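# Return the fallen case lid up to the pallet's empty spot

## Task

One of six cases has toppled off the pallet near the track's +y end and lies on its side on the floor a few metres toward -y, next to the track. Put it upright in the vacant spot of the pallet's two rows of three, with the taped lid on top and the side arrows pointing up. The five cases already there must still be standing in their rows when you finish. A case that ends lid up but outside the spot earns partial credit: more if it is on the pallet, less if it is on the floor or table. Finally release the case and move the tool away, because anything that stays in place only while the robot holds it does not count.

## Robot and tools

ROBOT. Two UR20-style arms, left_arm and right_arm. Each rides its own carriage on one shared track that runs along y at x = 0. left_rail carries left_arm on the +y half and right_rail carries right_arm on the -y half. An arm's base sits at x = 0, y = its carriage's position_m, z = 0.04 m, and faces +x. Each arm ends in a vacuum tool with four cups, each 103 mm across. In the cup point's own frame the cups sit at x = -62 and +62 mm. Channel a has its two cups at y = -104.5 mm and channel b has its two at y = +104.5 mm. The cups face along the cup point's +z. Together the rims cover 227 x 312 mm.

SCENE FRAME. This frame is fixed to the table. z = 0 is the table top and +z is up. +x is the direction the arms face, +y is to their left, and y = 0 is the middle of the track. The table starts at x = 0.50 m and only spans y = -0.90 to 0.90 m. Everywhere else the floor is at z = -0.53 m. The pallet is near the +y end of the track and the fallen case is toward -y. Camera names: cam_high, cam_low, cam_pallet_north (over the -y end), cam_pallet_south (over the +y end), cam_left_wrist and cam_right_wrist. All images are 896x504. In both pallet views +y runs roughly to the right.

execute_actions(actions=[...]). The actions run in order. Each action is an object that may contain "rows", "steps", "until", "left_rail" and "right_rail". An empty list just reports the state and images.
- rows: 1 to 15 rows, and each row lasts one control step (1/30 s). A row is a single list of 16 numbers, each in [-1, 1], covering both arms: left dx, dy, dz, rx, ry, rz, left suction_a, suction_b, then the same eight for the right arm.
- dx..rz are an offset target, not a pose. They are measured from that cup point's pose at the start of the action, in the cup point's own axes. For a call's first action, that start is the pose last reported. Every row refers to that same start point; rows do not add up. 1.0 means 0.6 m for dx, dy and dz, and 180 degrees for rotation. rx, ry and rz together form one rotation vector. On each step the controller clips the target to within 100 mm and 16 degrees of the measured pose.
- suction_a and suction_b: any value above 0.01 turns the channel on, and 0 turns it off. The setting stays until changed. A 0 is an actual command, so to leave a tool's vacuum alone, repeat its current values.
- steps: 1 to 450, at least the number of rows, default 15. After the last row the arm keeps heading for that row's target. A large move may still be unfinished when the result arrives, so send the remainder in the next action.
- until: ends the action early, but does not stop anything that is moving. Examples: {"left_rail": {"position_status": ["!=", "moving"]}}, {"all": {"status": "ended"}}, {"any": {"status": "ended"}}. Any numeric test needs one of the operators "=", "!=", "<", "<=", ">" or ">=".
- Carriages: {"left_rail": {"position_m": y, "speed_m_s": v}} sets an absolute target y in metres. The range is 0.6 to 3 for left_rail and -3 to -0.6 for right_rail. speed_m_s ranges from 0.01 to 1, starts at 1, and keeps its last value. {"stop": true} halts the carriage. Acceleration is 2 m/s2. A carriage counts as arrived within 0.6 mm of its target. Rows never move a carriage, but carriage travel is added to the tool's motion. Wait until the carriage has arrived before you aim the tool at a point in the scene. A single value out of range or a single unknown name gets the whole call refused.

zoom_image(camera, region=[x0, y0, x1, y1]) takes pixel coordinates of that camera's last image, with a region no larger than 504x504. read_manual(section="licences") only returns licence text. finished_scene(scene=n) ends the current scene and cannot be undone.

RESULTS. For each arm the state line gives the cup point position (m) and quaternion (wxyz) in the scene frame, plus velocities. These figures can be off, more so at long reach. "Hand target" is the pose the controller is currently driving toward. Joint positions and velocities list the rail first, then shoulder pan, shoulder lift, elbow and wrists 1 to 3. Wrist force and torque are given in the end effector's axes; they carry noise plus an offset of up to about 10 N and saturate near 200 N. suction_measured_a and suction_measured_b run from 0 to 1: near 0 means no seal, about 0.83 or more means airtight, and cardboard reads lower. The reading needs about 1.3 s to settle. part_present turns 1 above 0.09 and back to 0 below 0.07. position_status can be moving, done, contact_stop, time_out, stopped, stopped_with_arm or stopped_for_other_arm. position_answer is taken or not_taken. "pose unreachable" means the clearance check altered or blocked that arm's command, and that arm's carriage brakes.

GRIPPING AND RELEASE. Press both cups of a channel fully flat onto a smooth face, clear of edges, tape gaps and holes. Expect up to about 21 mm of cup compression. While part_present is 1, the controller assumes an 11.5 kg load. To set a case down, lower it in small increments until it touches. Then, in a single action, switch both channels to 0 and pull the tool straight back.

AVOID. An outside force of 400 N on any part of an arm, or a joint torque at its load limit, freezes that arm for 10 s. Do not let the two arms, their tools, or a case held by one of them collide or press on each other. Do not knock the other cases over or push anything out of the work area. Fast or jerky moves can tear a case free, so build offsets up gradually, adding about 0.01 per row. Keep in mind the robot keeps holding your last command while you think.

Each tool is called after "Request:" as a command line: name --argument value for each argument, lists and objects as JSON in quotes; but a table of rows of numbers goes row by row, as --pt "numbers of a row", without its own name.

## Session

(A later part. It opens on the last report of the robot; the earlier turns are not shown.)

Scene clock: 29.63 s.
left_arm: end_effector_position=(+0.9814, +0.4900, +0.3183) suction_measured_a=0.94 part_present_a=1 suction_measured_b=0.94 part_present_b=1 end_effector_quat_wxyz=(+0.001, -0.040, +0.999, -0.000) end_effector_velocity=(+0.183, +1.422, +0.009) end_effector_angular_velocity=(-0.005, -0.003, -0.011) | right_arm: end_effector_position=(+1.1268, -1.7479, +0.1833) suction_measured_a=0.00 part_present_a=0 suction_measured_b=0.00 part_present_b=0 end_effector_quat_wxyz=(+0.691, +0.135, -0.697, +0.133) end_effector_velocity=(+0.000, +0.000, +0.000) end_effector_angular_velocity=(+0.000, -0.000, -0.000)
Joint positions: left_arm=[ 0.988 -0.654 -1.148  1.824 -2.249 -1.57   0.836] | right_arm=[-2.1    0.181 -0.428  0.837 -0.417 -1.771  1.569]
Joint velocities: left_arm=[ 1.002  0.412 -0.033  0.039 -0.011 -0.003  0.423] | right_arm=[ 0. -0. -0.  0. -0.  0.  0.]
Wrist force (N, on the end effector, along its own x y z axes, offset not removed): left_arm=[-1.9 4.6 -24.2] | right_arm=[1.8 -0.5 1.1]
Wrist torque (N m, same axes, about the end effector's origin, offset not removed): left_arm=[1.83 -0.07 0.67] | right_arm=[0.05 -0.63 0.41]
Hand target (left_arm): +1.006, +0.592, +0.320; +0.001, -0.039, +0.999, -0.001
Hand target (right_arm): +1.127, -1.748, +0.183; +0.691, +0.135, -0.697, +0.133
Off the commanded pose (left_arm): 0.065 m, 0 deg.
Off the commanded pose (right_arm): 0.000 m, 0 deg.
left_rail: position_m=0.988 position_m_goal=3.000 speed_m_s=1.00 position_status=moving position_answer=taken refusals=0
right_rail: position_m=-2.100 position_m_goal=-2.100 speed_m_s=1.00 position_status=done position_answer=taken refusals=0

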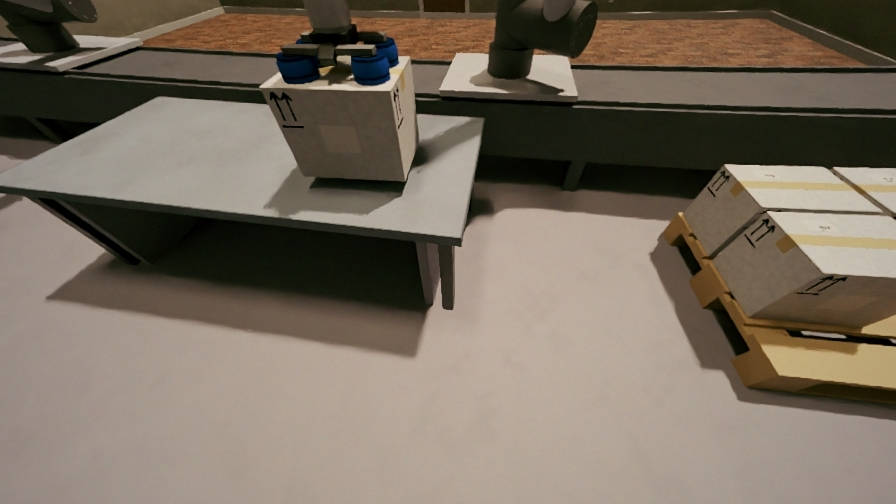

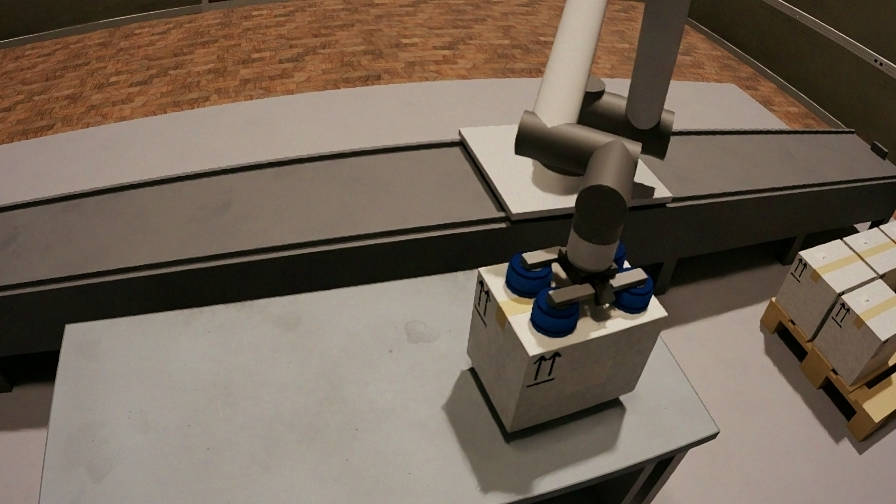

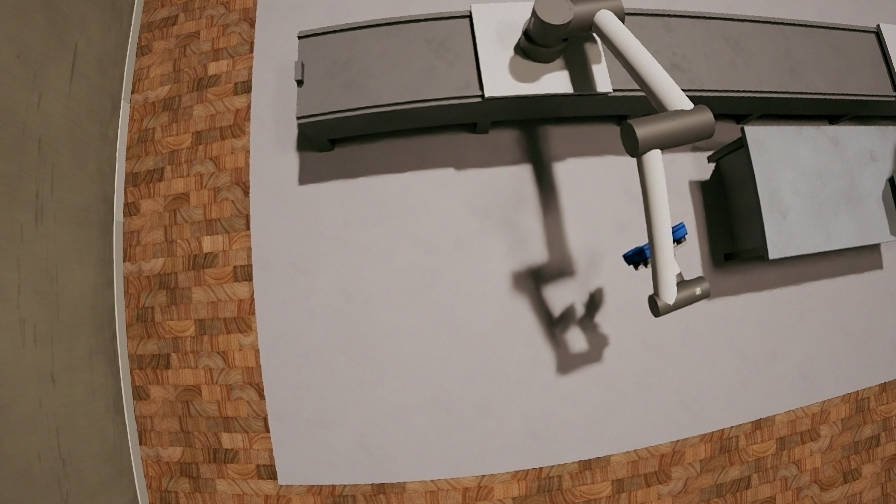

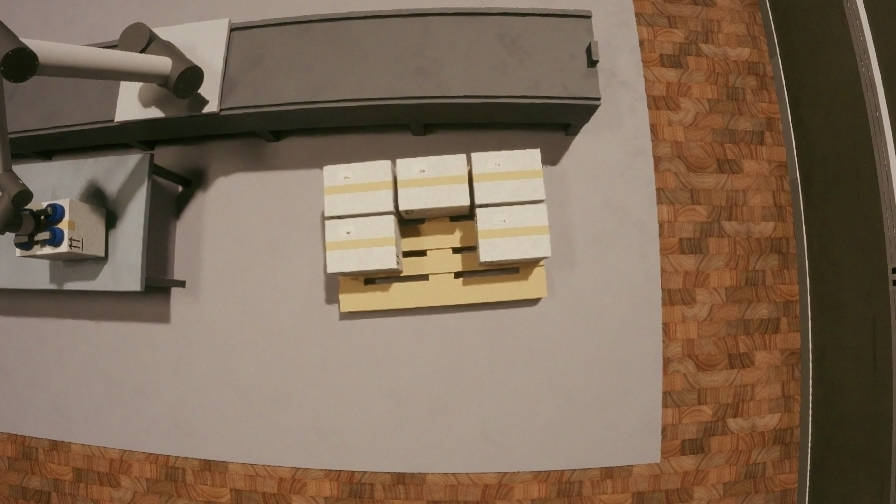

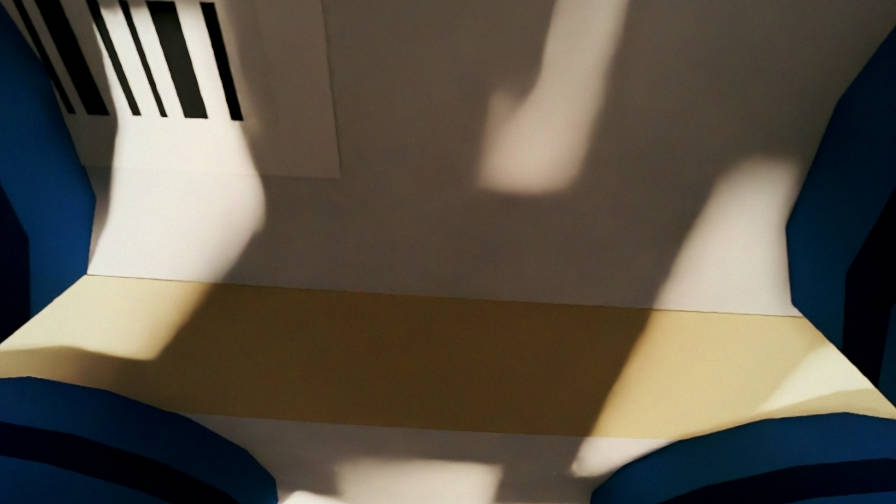

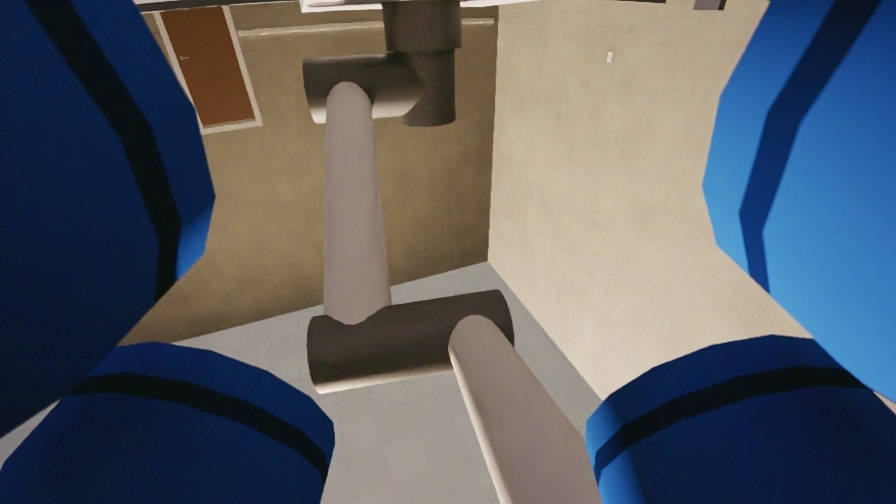

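Request:
execute_actions --actions '[{"steps":30,"until":{"left_rail":{"position_m":[">=",1.65]}}},{"rows":[[-0.001,0,0.01,0,0,0,1,1,0,0,0,0,0,0,0,0],[-0.002,0,0.025,0,0,0,1,1,0,0,0,0,0,0,0,0],[-0.003,0,0.045,0,0,0,1,1,0,0,0,0,0,0,0,0],[-0.004,0,0.068,0,0,0,1,1,0,0,0,0,0,0,0,0],[-0.004,0,0.092,0,0,0,1,1,0,0,0,0,0,0,0,0],[-0.004,0,0.115,0,0,0,1,1,0,0,0,0,0,0,0,0],[-0.004,0,0.138,0,0,0,1,1,0,0,0,0,0,0,0,0],[-0.004,0,0.158,0,0,0,1,1,0,0,0,0,0,0,0,0]],"steps":9}]'

Scene clock: 30.60 s.
left_arm: end_effector_position=(+1.0093, +1.5156, +0.2687) suction_measured_a=0.94 part_present_a=1 suction_measured_b=0.94 part_present_b=1 end_effector_quat_wxyz=(-0.000, -0.038, +0.999, -0.001) end_effector_velocity=(-0.004, +1.004, -0.307) end_effector_angular_velocity=(+0.007, +0.011, +0.000) | right_arm: end_effector_position=(+1.1268, -1.7479, +0.1833) suction_measured_a=0.00 part_present_a=0 suction_measured_b=0.00 part_present_b=0 end_effector_quat_wxyz=(+0.691, +0.135, -0.697, +0.133) end_effector_velocity=(-0.000, -0.000, -0.000) end_effector_angular_velocity=(-0.000, +0.000, +0.000)
Joint positions: left_arm=[ 1.955 -0.594 -1.109  1.848 -2.311 -1.572  0.901] | right_arm=[-2.1    0.181 -0.428  0.837 -0.417 -1.771  1.569]
Joint velocities: left_arm=[ 1.     0.001  0.247  0.144 -0.378  0.     0.001] | right_arm=[ 0. -0.  0. -0. -0. -0.  0.]
Wrist force (N, on the end effector, along its own x y z axes, offset not removed): left_arm=[2.4 -2.3 -24.3] | right_arm=[1.9 2.3 -2.3]
Wrist torque (N m, same axes, about the end effector's origin, offset not removed): left_arm=[1.98 -0.43 0.54] | right_arm=[0.47 -0.60 0.30]
Hand target (left_arm): +1.009, +1.561, +0.227; +0.000, -0.038, +0.999, -0.001
Hand target (right_arm): +1.127, -1.748, +0.183; +0.691, +0.135, -0.697, +0.133
Off the commanded pose (left_arm): 0.044 m, 0 deg.
Off the commanded pose (right_arm): 0.000 m, 0 deg.
left_rail: position_m=1.955 position_m_goal=3.000 speed_m_s=1.00 position_status=moving position_answer=taken refusals=0
right_rail: position_m=-2.100 position_m_goal=-2.100 speed_m_s=1.00 position_status=done position_answer=taken refusals=0

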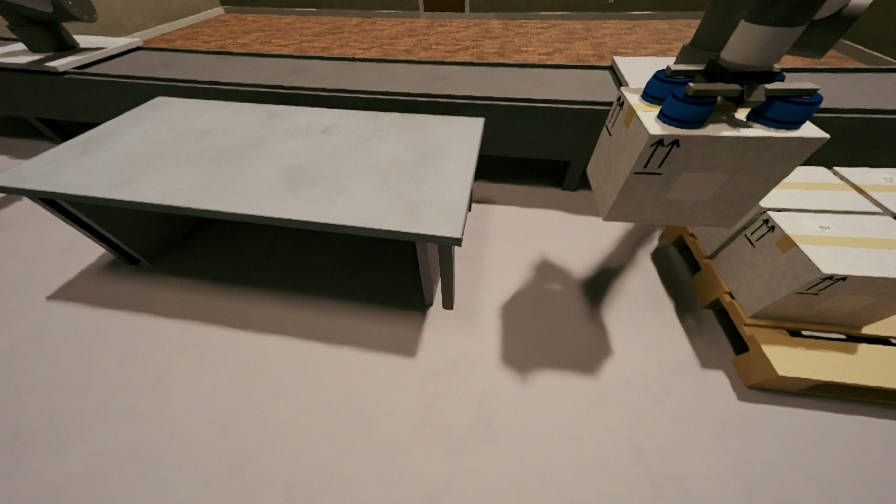

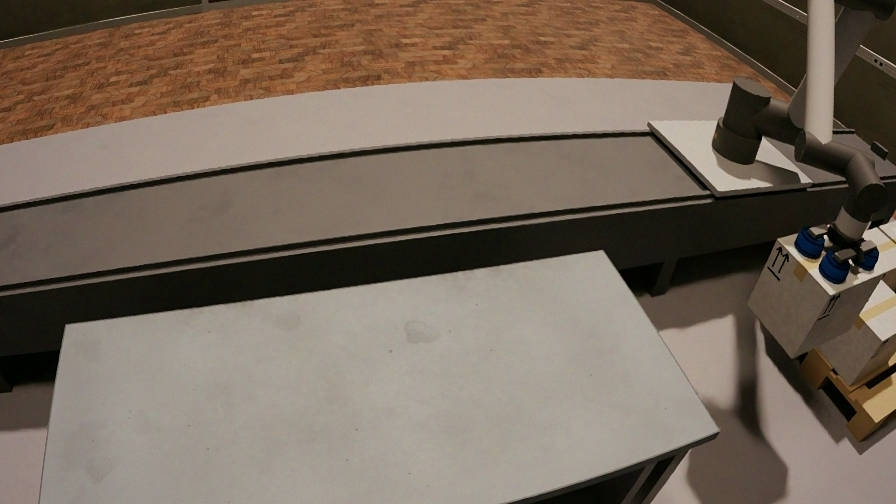

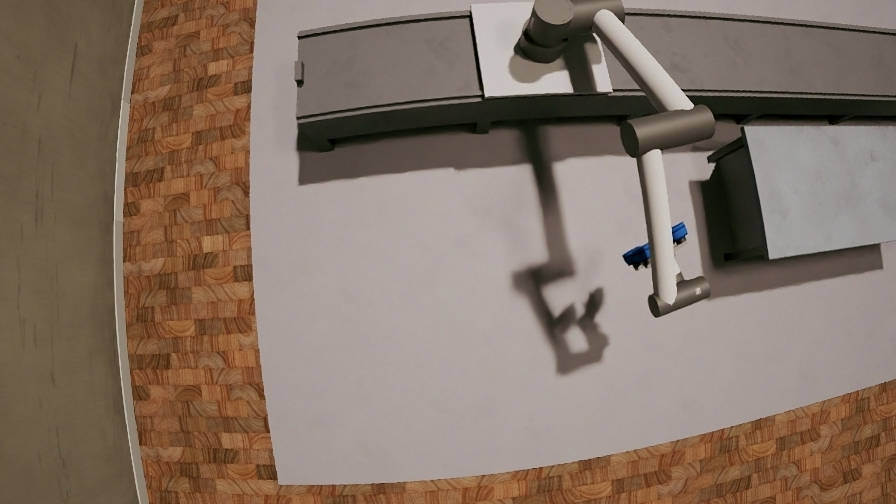

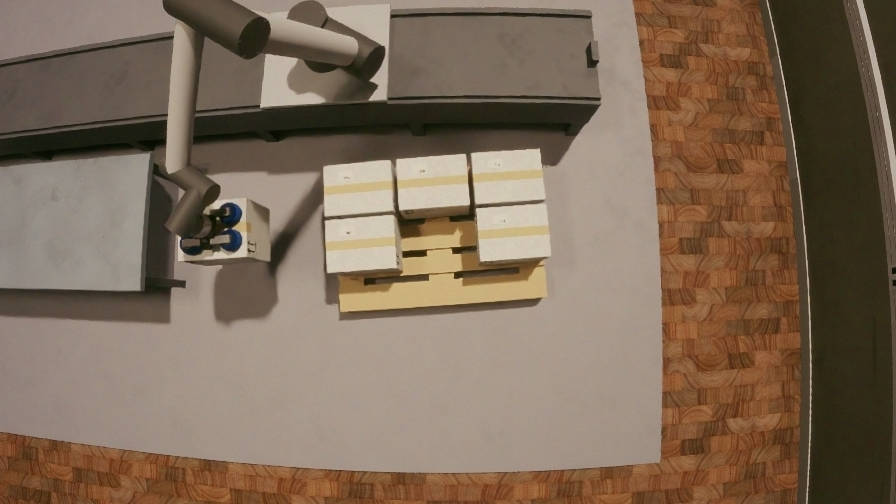

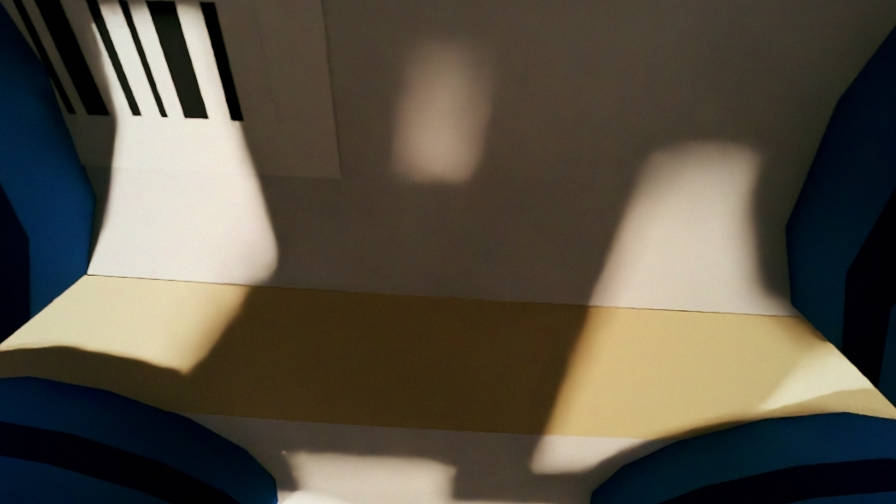

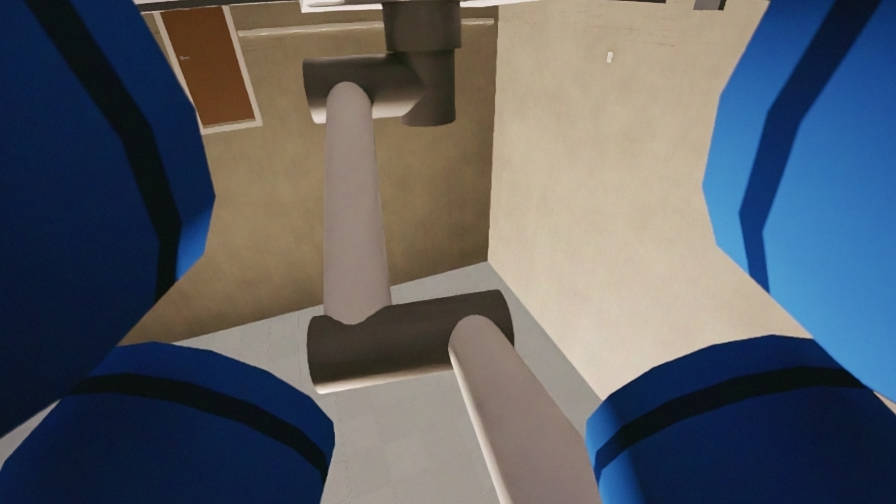

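Request:
execute_actions --actions '[{"steps":40,"until":{"left_rail":{"position_status":["!=","moving"]}}},{"rows":[[-0.001,0,0.008,0,0,0,1,1,0,0,0,0,0,0,0,0],[-0.002,0,0.02,0,0,0,1,1,0,0,0,0,0,0,0,0],[-0.002,0,0.036,0,0,0,1,1,0,0,0,0,0,0,0,0],[-0.002,0,0.055,0,0,0,1,1,0,0,0,0,0,0,0,0]],"steps":4}]'

Request:
zoom_image --camera "cam_pallet_south" --region '[310, 130, 570, 330]'

Scene clock: 32.07 s.
left_arm: end_effector_position=(+1.0121, +2.5593, +0.2193) suction_measured_a=0.94 part_present_a=1 suction_measured_b=0.94 part_present_b=1 end_effector_quat_wxyz=(+0.001, -0.038, +0.999, -0.002) end_effector_velocity=(+0.003, +0.002, -0.122) end_effector_angular_velocity=(+0.003, +0.004, +0.000) | right_arm: end_effector_position=(+1.1268, -1.7479, +0.1833) suction_measured_a=0.00 part_present_a=0 suction_measured_b=0.00 part_present_b=0 end_effector_quat_wxyz=(+0.691, +0.135, -0.697, +0.133) end_effector_velocity=(+0.000, -0.000, +0.000) end_effector_angular_velocity=(+0.000, -0.000, -0.000)
Joint positions: left_arm=[ 3.    -0.593 -1.065  1.866 -2.375 -1.572  0.902] | right_arm=[-2.1    0.181 -0.428  0.837 -0.417 -1.771  1.569]
Joint velocities: left_arm=[ 0.     0.003  0.108  0.042 -0.145 -0.     0.003] | right_arm=[ 0. -0. -0.  0. -0.  0. -0.]
Wrist force (N, on the end effector, along its own x y z axes, offset not removed): left_arm=[-2.2 -2.9 -38.7] | right_arm=[4.0 1.1 -2.0]
Wrist torque (N m, same axes, about the end effector's origin, offset not removed): left_arm=[1.57 -0.45 0.65] | right_arm=[0.39 -0.95 0.37]
Hand target (left_arm): +1.012, +2.560, +0.193; +0.001, -0.038, +0.999, -0.001
Hand target (right_arm): +1.127, -1.748, +0.183; +0.691, +0.135, -0.697, +0.133
Off the commanded pose (left_arm): 0.027 m, 0 deg.
Off the commanded pose (right_arm): 0.000 m, 0 deg.
left_rail: position_m=3.000 position_m_goal=3.000 speed_m_s=1.00 position_status=done position_answer=taken refusals=0
right_rail: position_m=-2.100 position_m_goal=-2.100 speed_m_s=1.00 position_status=done position_answer=taken refusals=0

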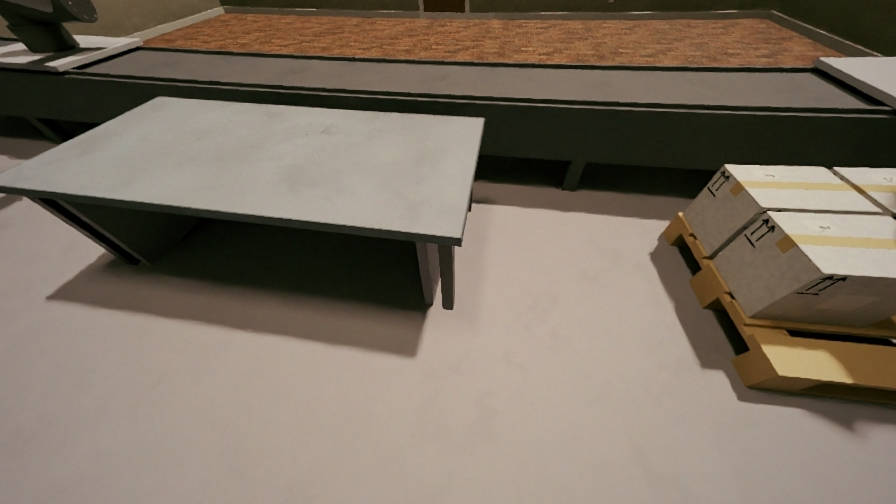

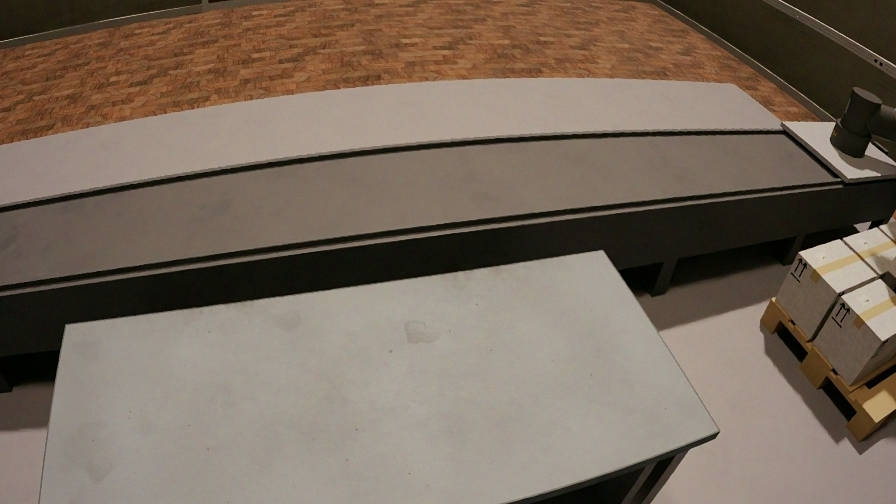

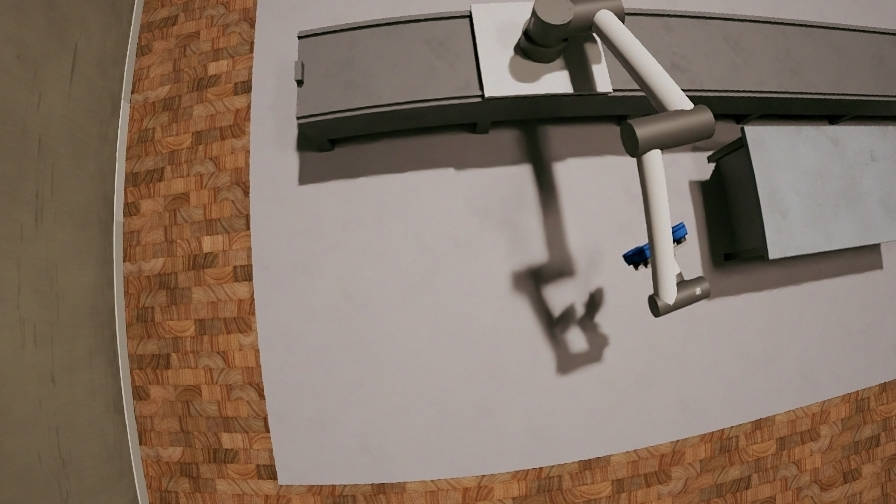

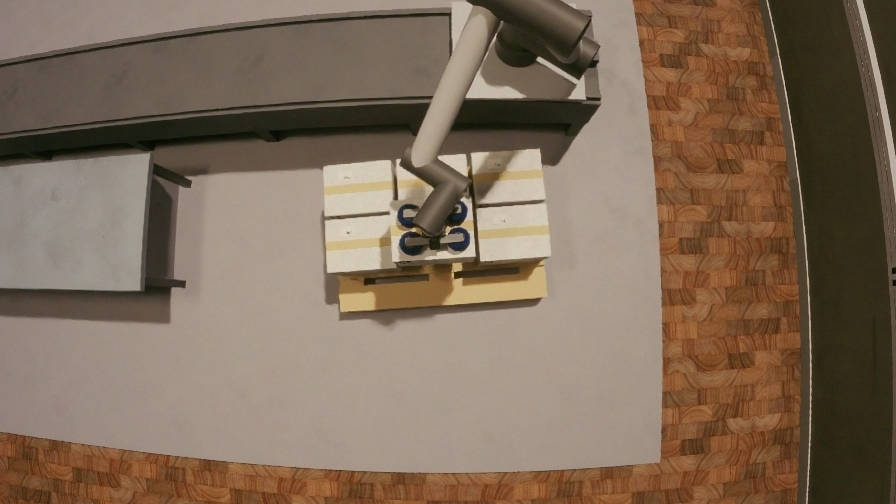

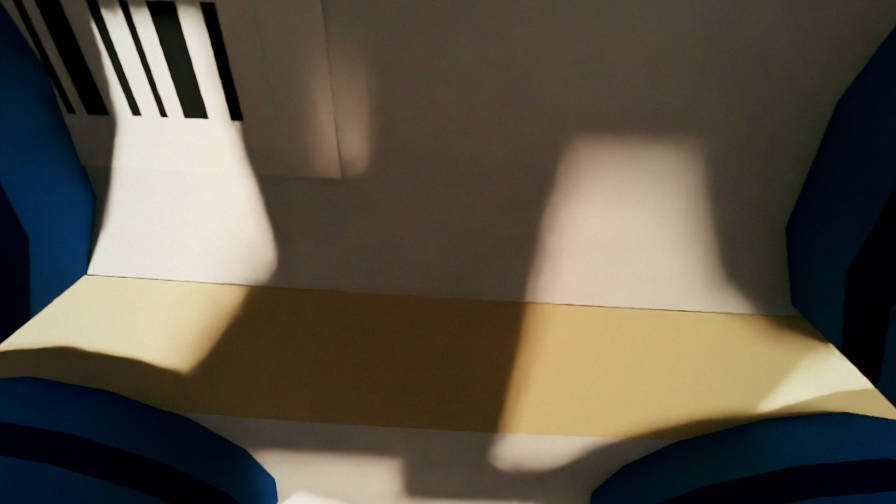

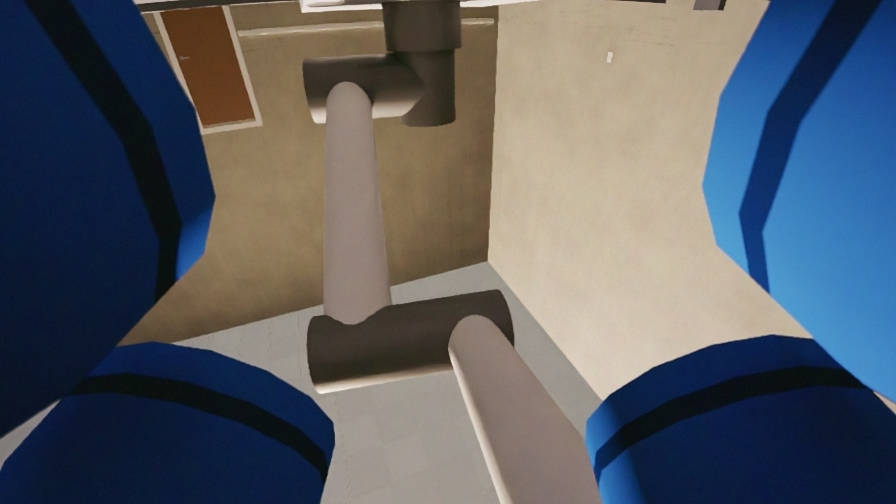

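Region (310, 130, 570, 330) of cam_pallet_south's 896x504 image, scaled by 1.938, with more detail than that image has; it fills the top 388 rows of this view, and the rest is white.

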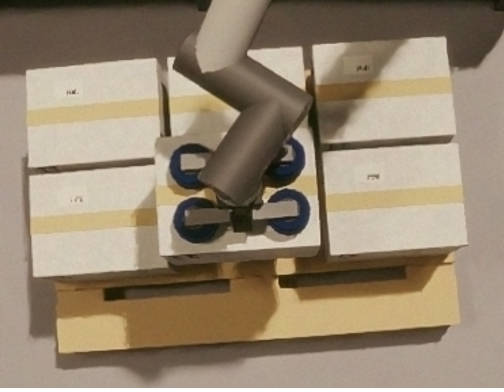

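Request:
execute_actions --actions '[{"rows":[[0,0.002,0.055,0,0,0,1,1,0,0,0,0,0,0,0,0],[0,0.002,0.07,0,0,0,1,1,0,0,0,0,0,0,0,0],[0,0.002,0.09,0,0,0,1,1,0,0,0,0,0,0,0,0],[0,0.002,0.115,0,0,0,1,1,0,0,0,0,0,0,0,0],[0,0.002,0.143,0,0,0,1,1,0,0,0,0,0,0,0,0],[0,0.002,0.173,0,0,0,1,1,0,0,0,0,0,0,0,0],[0,0.003,0.203,0,0,0,1,1,0,0,0,0,0,0,0,0],[0,0.003,0.233,0,0,0,1,1,0,0,0,0,0,0,0,0],[0,0.003,0.263,0,0,0,1,1,0,0,0,0,0,0,0,0],[0.001,0.003,0.293,0,0,0,1,1,0,0,0,0,0,0,0,0],[0.001,0.003,0.323,0,0,0,1,1,0,0,0,0,0,0,0,0],[0.002,0.004,0.353,0,0,0,1,1,0,0,0,0,0,0,0,0],[0.002,0.004,0.383,0,0,0,1,1,0,0,0,0,0,0,0,0],[0.003,0.004,0.413,0,0,0,1,1,0,0,0,0,0,0,0,0],[0.003,0.004,0.537,0,0,0,1,1,0,0,0,0,0,0,0,0]],"steps":27}]'

Request:
zoom_image --camera "cam_pallet_south" --region '[310, 130, 570, 330]'

Scene clock: 35.33 s.
left_arm: end_effector_position=(+1.0087, +2.5619, -0.0911) suction_measured_a=0.94 part_present_a=1 suction_measured_b=0.94 part_present_b=1 end_effector_quat_wxyz=(+0.000, -0.038, +0.999, -0.001) end_effector_velocity=(+0.018, -0.010, -0.090) end_effector_angular_velocity=(-0.008, -0.011, -0.001) | right_arm: end_effector_position=(+1.1268, -1.7479, +0.1833) suction_measured_a=0.00 part_present_a=0 suction_measured_b=0.00 part_present_b=0 end_effector_quat_wxyz=(+0.691, +0.135, -0.697, +0.133) end_effector_velocity=(-0.000, +0.000, -0.000) end_effector_angular_velocity=(-0.000, +0.000, +0.000)
Joint positions: left_arm=[ 3.    -0.593 -0.751  1.911 -2.732 -1.572  0.902] | right_arm=[-2.1    0.181 -0.428  0.837 -0.417 -1.771  1.569]
Joint velocities: left_arm=[ 0.     0.002  0.112 -0.038 -0.087 -0.     0.002] | right_arm=[ 0.  0.  0. -0.  0. -0.  0.]
Wrist force (N, on the end effector, along its own x y z axes, offset not removed): left_arm=[1.6 -3.8 -14.9] | right_arm=[-0.2 -2.3 -0.2]
Wrist torque (N m, same axes, about the end effector's origin, offset not removed): left_arm=[2.14 -0.50 0.61] | right_arm=[0.07 -0.32 0.32]
Hand target (left_arm): +1.011, +2.561, -0.103; +0.001, -0.038, +0.999, -0.002
Hand target (right_arm): +1.127, -1.748, +0.183; +0.691, +0.135, -0.697, +0.133
Off the commanded pose (left_arm): 0.012 m, 0 deg.
Off the commanded pose (right_arm): 0.000 m, 0 deg.
left_rail: position_m=3.000 position_m_goal=3.000 speed_m_s=1.00 position_status=done position_answer=taken refusals=0
right_rail: position_m=-2.100 position_m_goal=-2.100 speed_m_s=1.00 position_status=done position_answer=taken refusals=0

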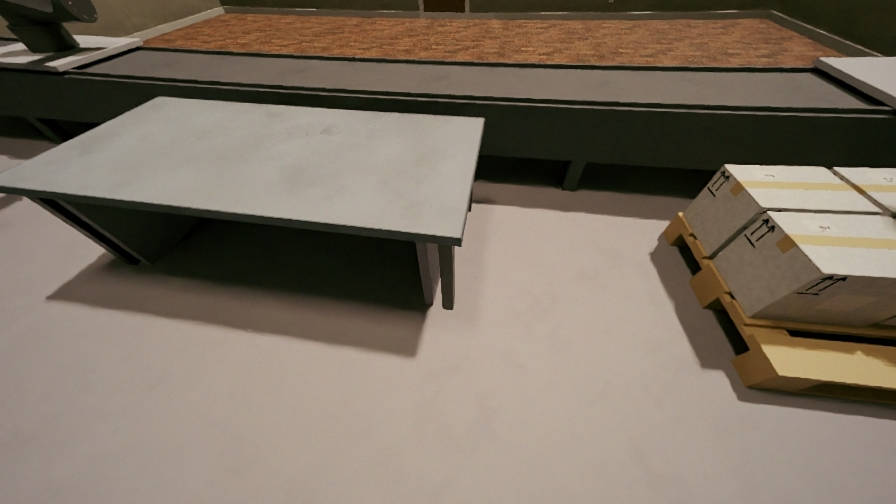

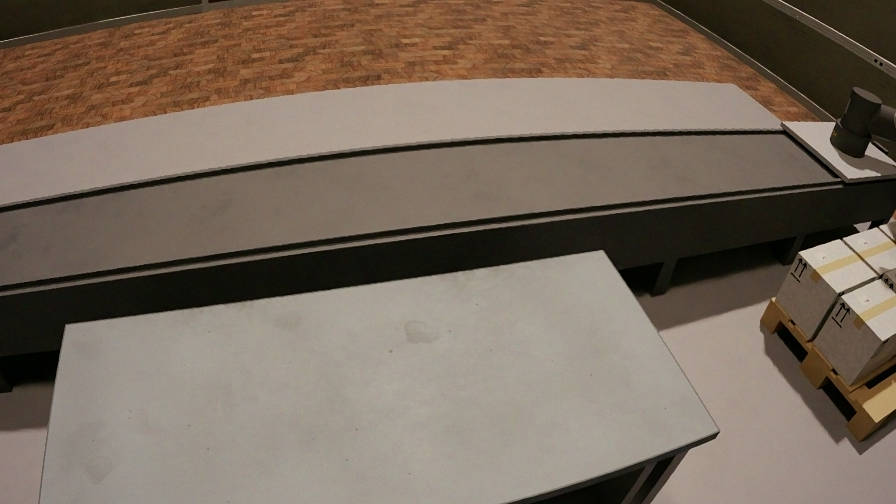

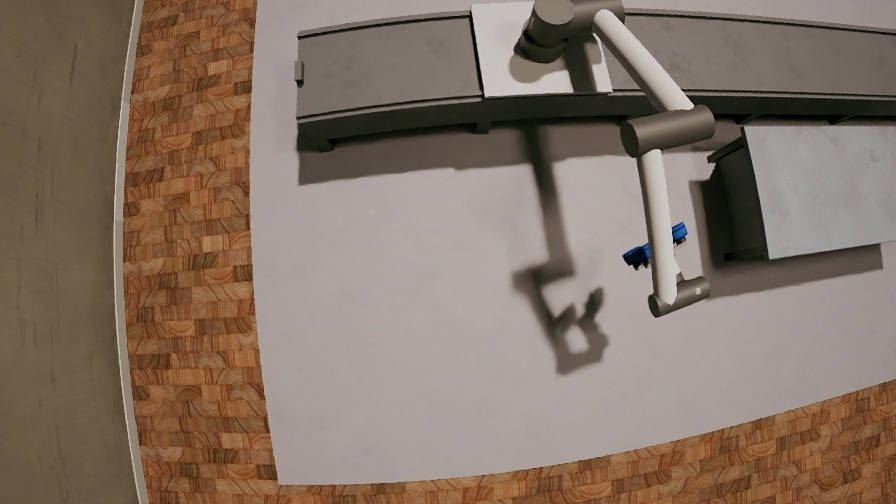

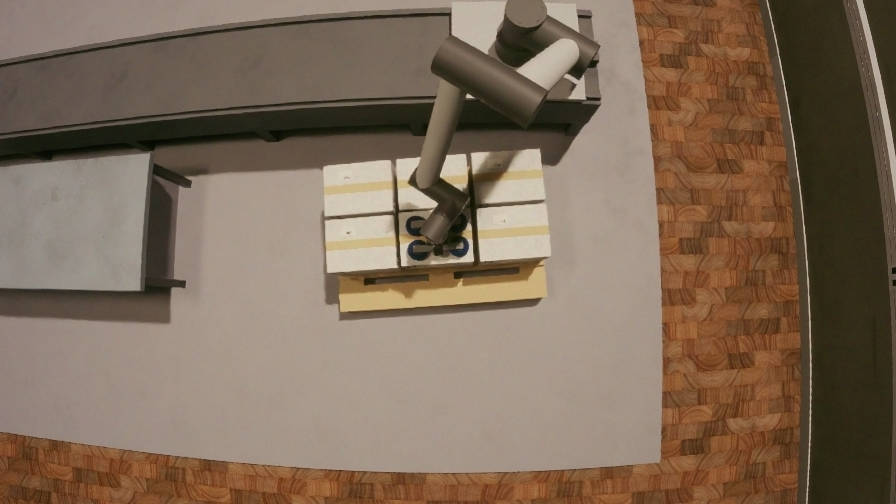

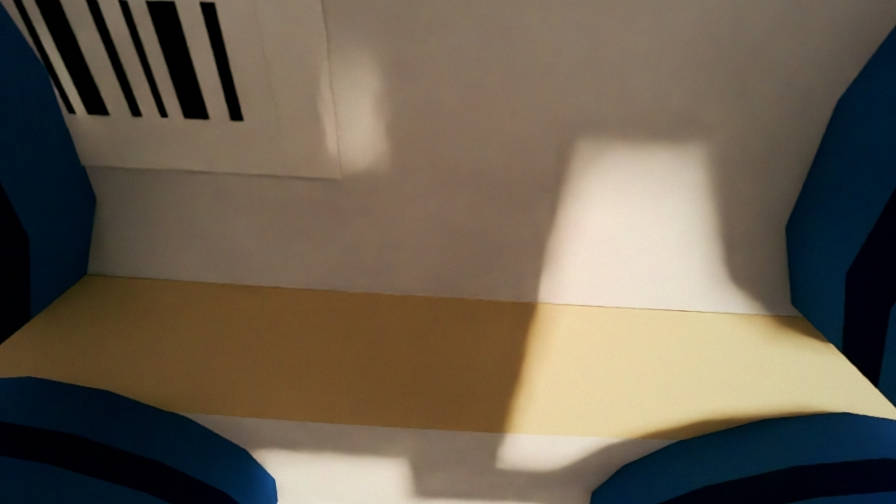

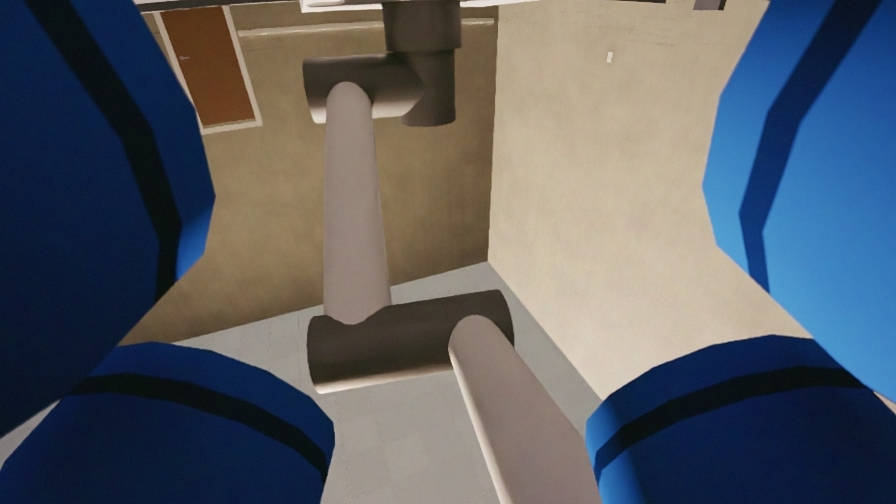

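Region (310, 130, 570, 330) of cam_pallet_south's 896x504 image, scaled by 1.938, with more detail than that image has; it fills the top 388 rows of this view, and the rest is white.

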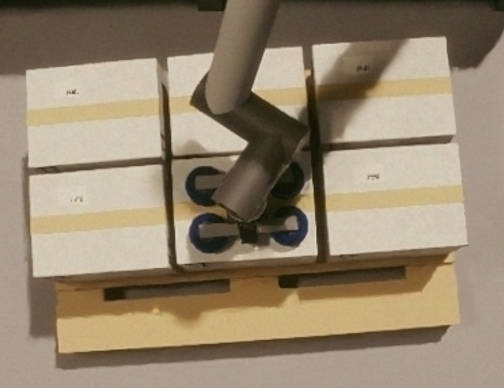

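The case is centred in the slot; lowering it in small steps until it touches.

Request:
execute_actions --actions '[{"rows":[[-0.003,-0.002,0.025,0,0,0,1,1,0,0,0,0,0,0,0,0],[-0.003,-0.002,0.03,0,0,0,1,1,0,0,0,0,0,0,0,0],[-0.003,-0.002,0.033,0,0,0,1,1,0,0,0,0,0,0,0,0]],"steps":7}]'

Scene clock: 35.77 s.
left_arm: end_effector_position=(+1.0107, +2.5609, -0.1079) suction_measured_a=0.94 part_present_a=1 suction_measured_b=0.94 part_present_b=1 end_effector_quat_wxyz=(+0.001, -0.038, +0.999, -0.001) end_effector_velocity=(-0.000, +0.000, -0.023) end_effector_angular_velocity=(+0.002, +0.003, -0.000) | right_arm: end_effector_position=(+1.1268, -1.7479, +0.1833) suction_measured_a=0.00 part_present_a=0 suction_measured_b=0.00 part_present_b=0 end_effector_quat_wxyz=(+0.691, +0.135, -0.697, +0.133) end_effector_velocity=(+0.000, -0.000, -0.000) end_effector_angular_velocity=(-0.000, +0.000, +0.000)
Joint positions: left_arm=[ 3.    -0.593 -0.731  1.905 -2.747 -1.572  0.902] | right_arm=[-2.1    0.181 -0.428  0.837 -0.417 -1.771  1.569]
Joint velocities: left_arm=[ 0.    -0.     0.026 -0.005 -0.018  0.     0.   ] | right_arm=[ 0.  0.  0. -0.  0. -0.  0.]
Wrist force (N, on the end effector, along its own x y z axes, offset not removed): left_arm=[1.3 0.3 -23.1] | right_arm=[1.6 1.2 -4.4]
Wrist torque (N m, same axes, about the end effector's origin, offset not removed): left_arm=[2.23 -0.08 0.55] | right_arm=[0.37 -0.51 0.38]
Hand target (left_arm): +1.011, +2.561, -0.111; +0.000, -0.038, +0.999, -0.001
Hand target (right_arm): +1.127, -1.748, +0.183; +0.691, +0.135, -0.697, +0.133
Off the commanded pose (left_arm): 0.003 m, 0 deg.
Off the commanded pose (right_arm): 0.000 m, 0 deg.
left_rail: position_m=3.000 position_m_goal=3.000 speed_m_s=1.00 position_status=done position_answer=taken refusals=0
right_rail: position_m=-2.100 position_m_goal=-2.100 speed_m_s=1.00 position_status=done position_answer=taken refusals=0

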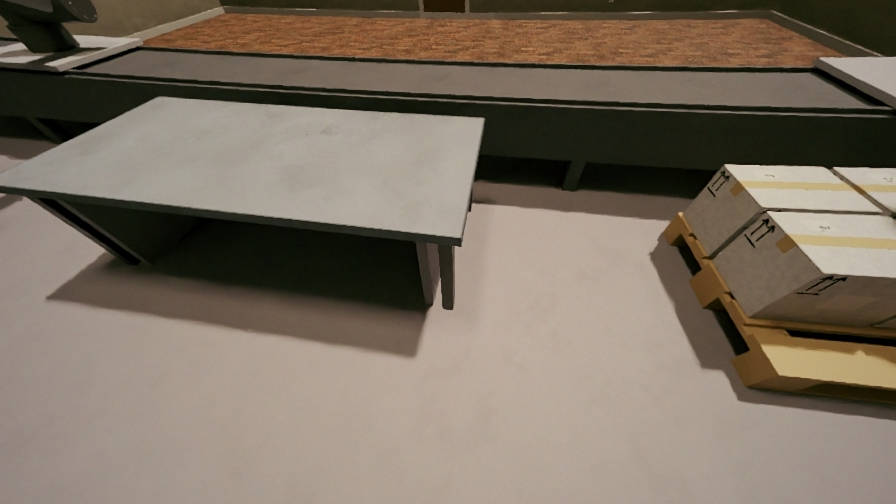

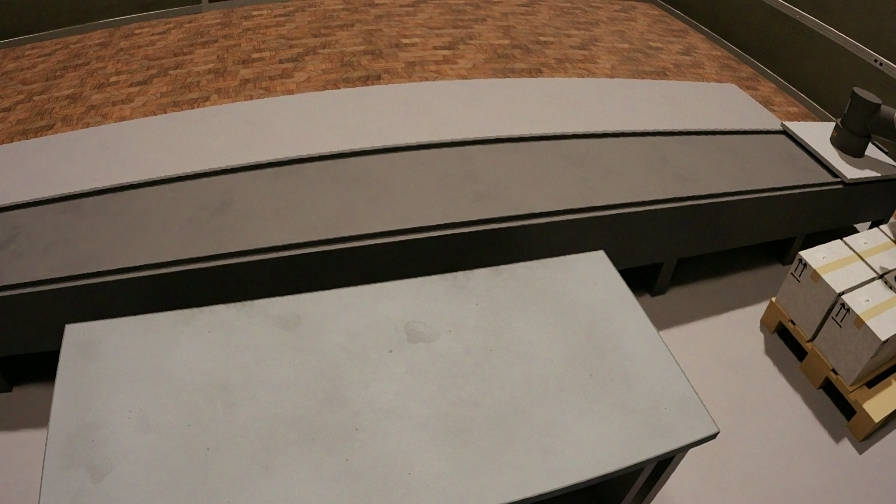

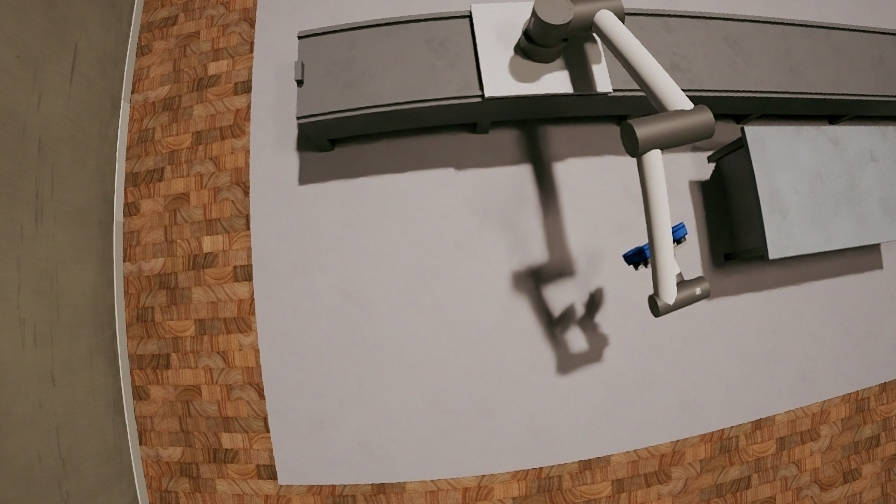

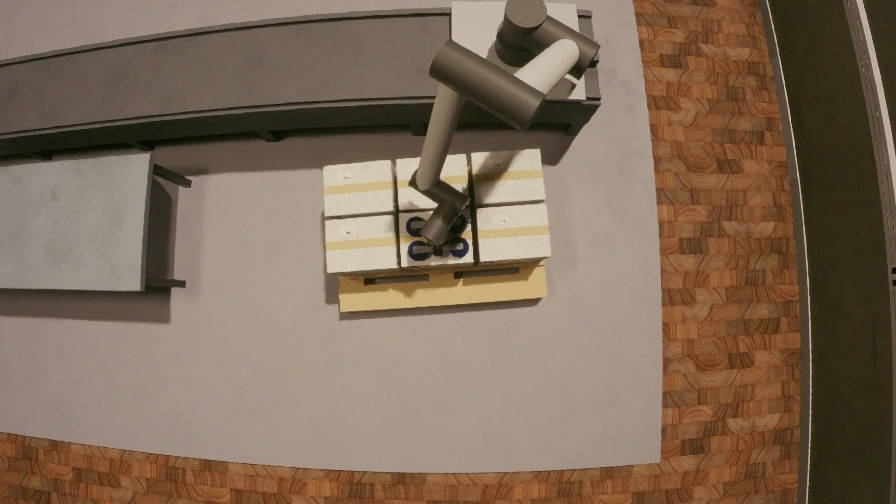

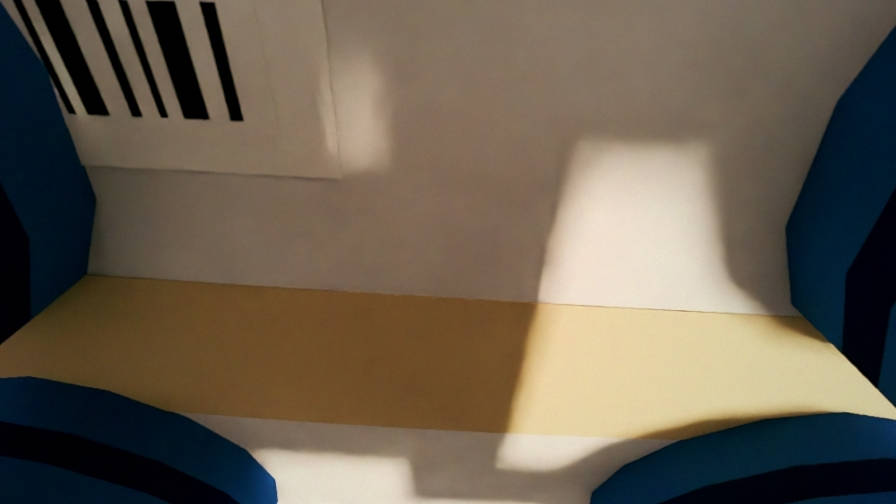

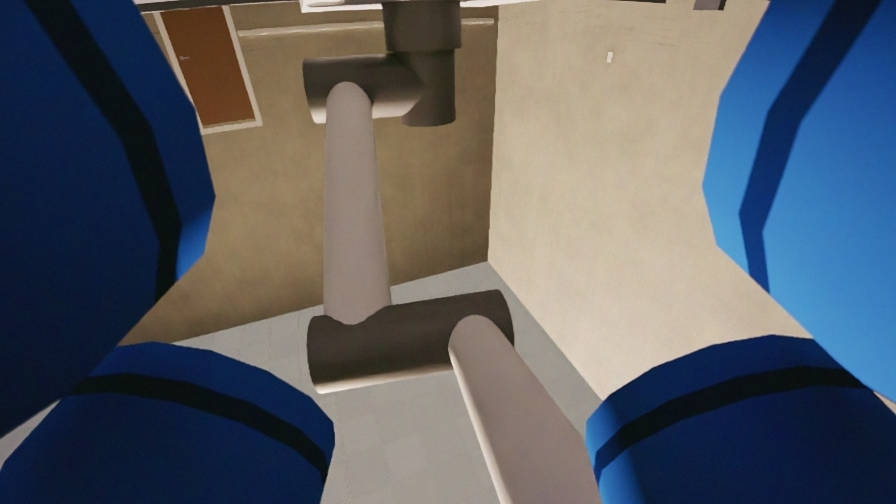

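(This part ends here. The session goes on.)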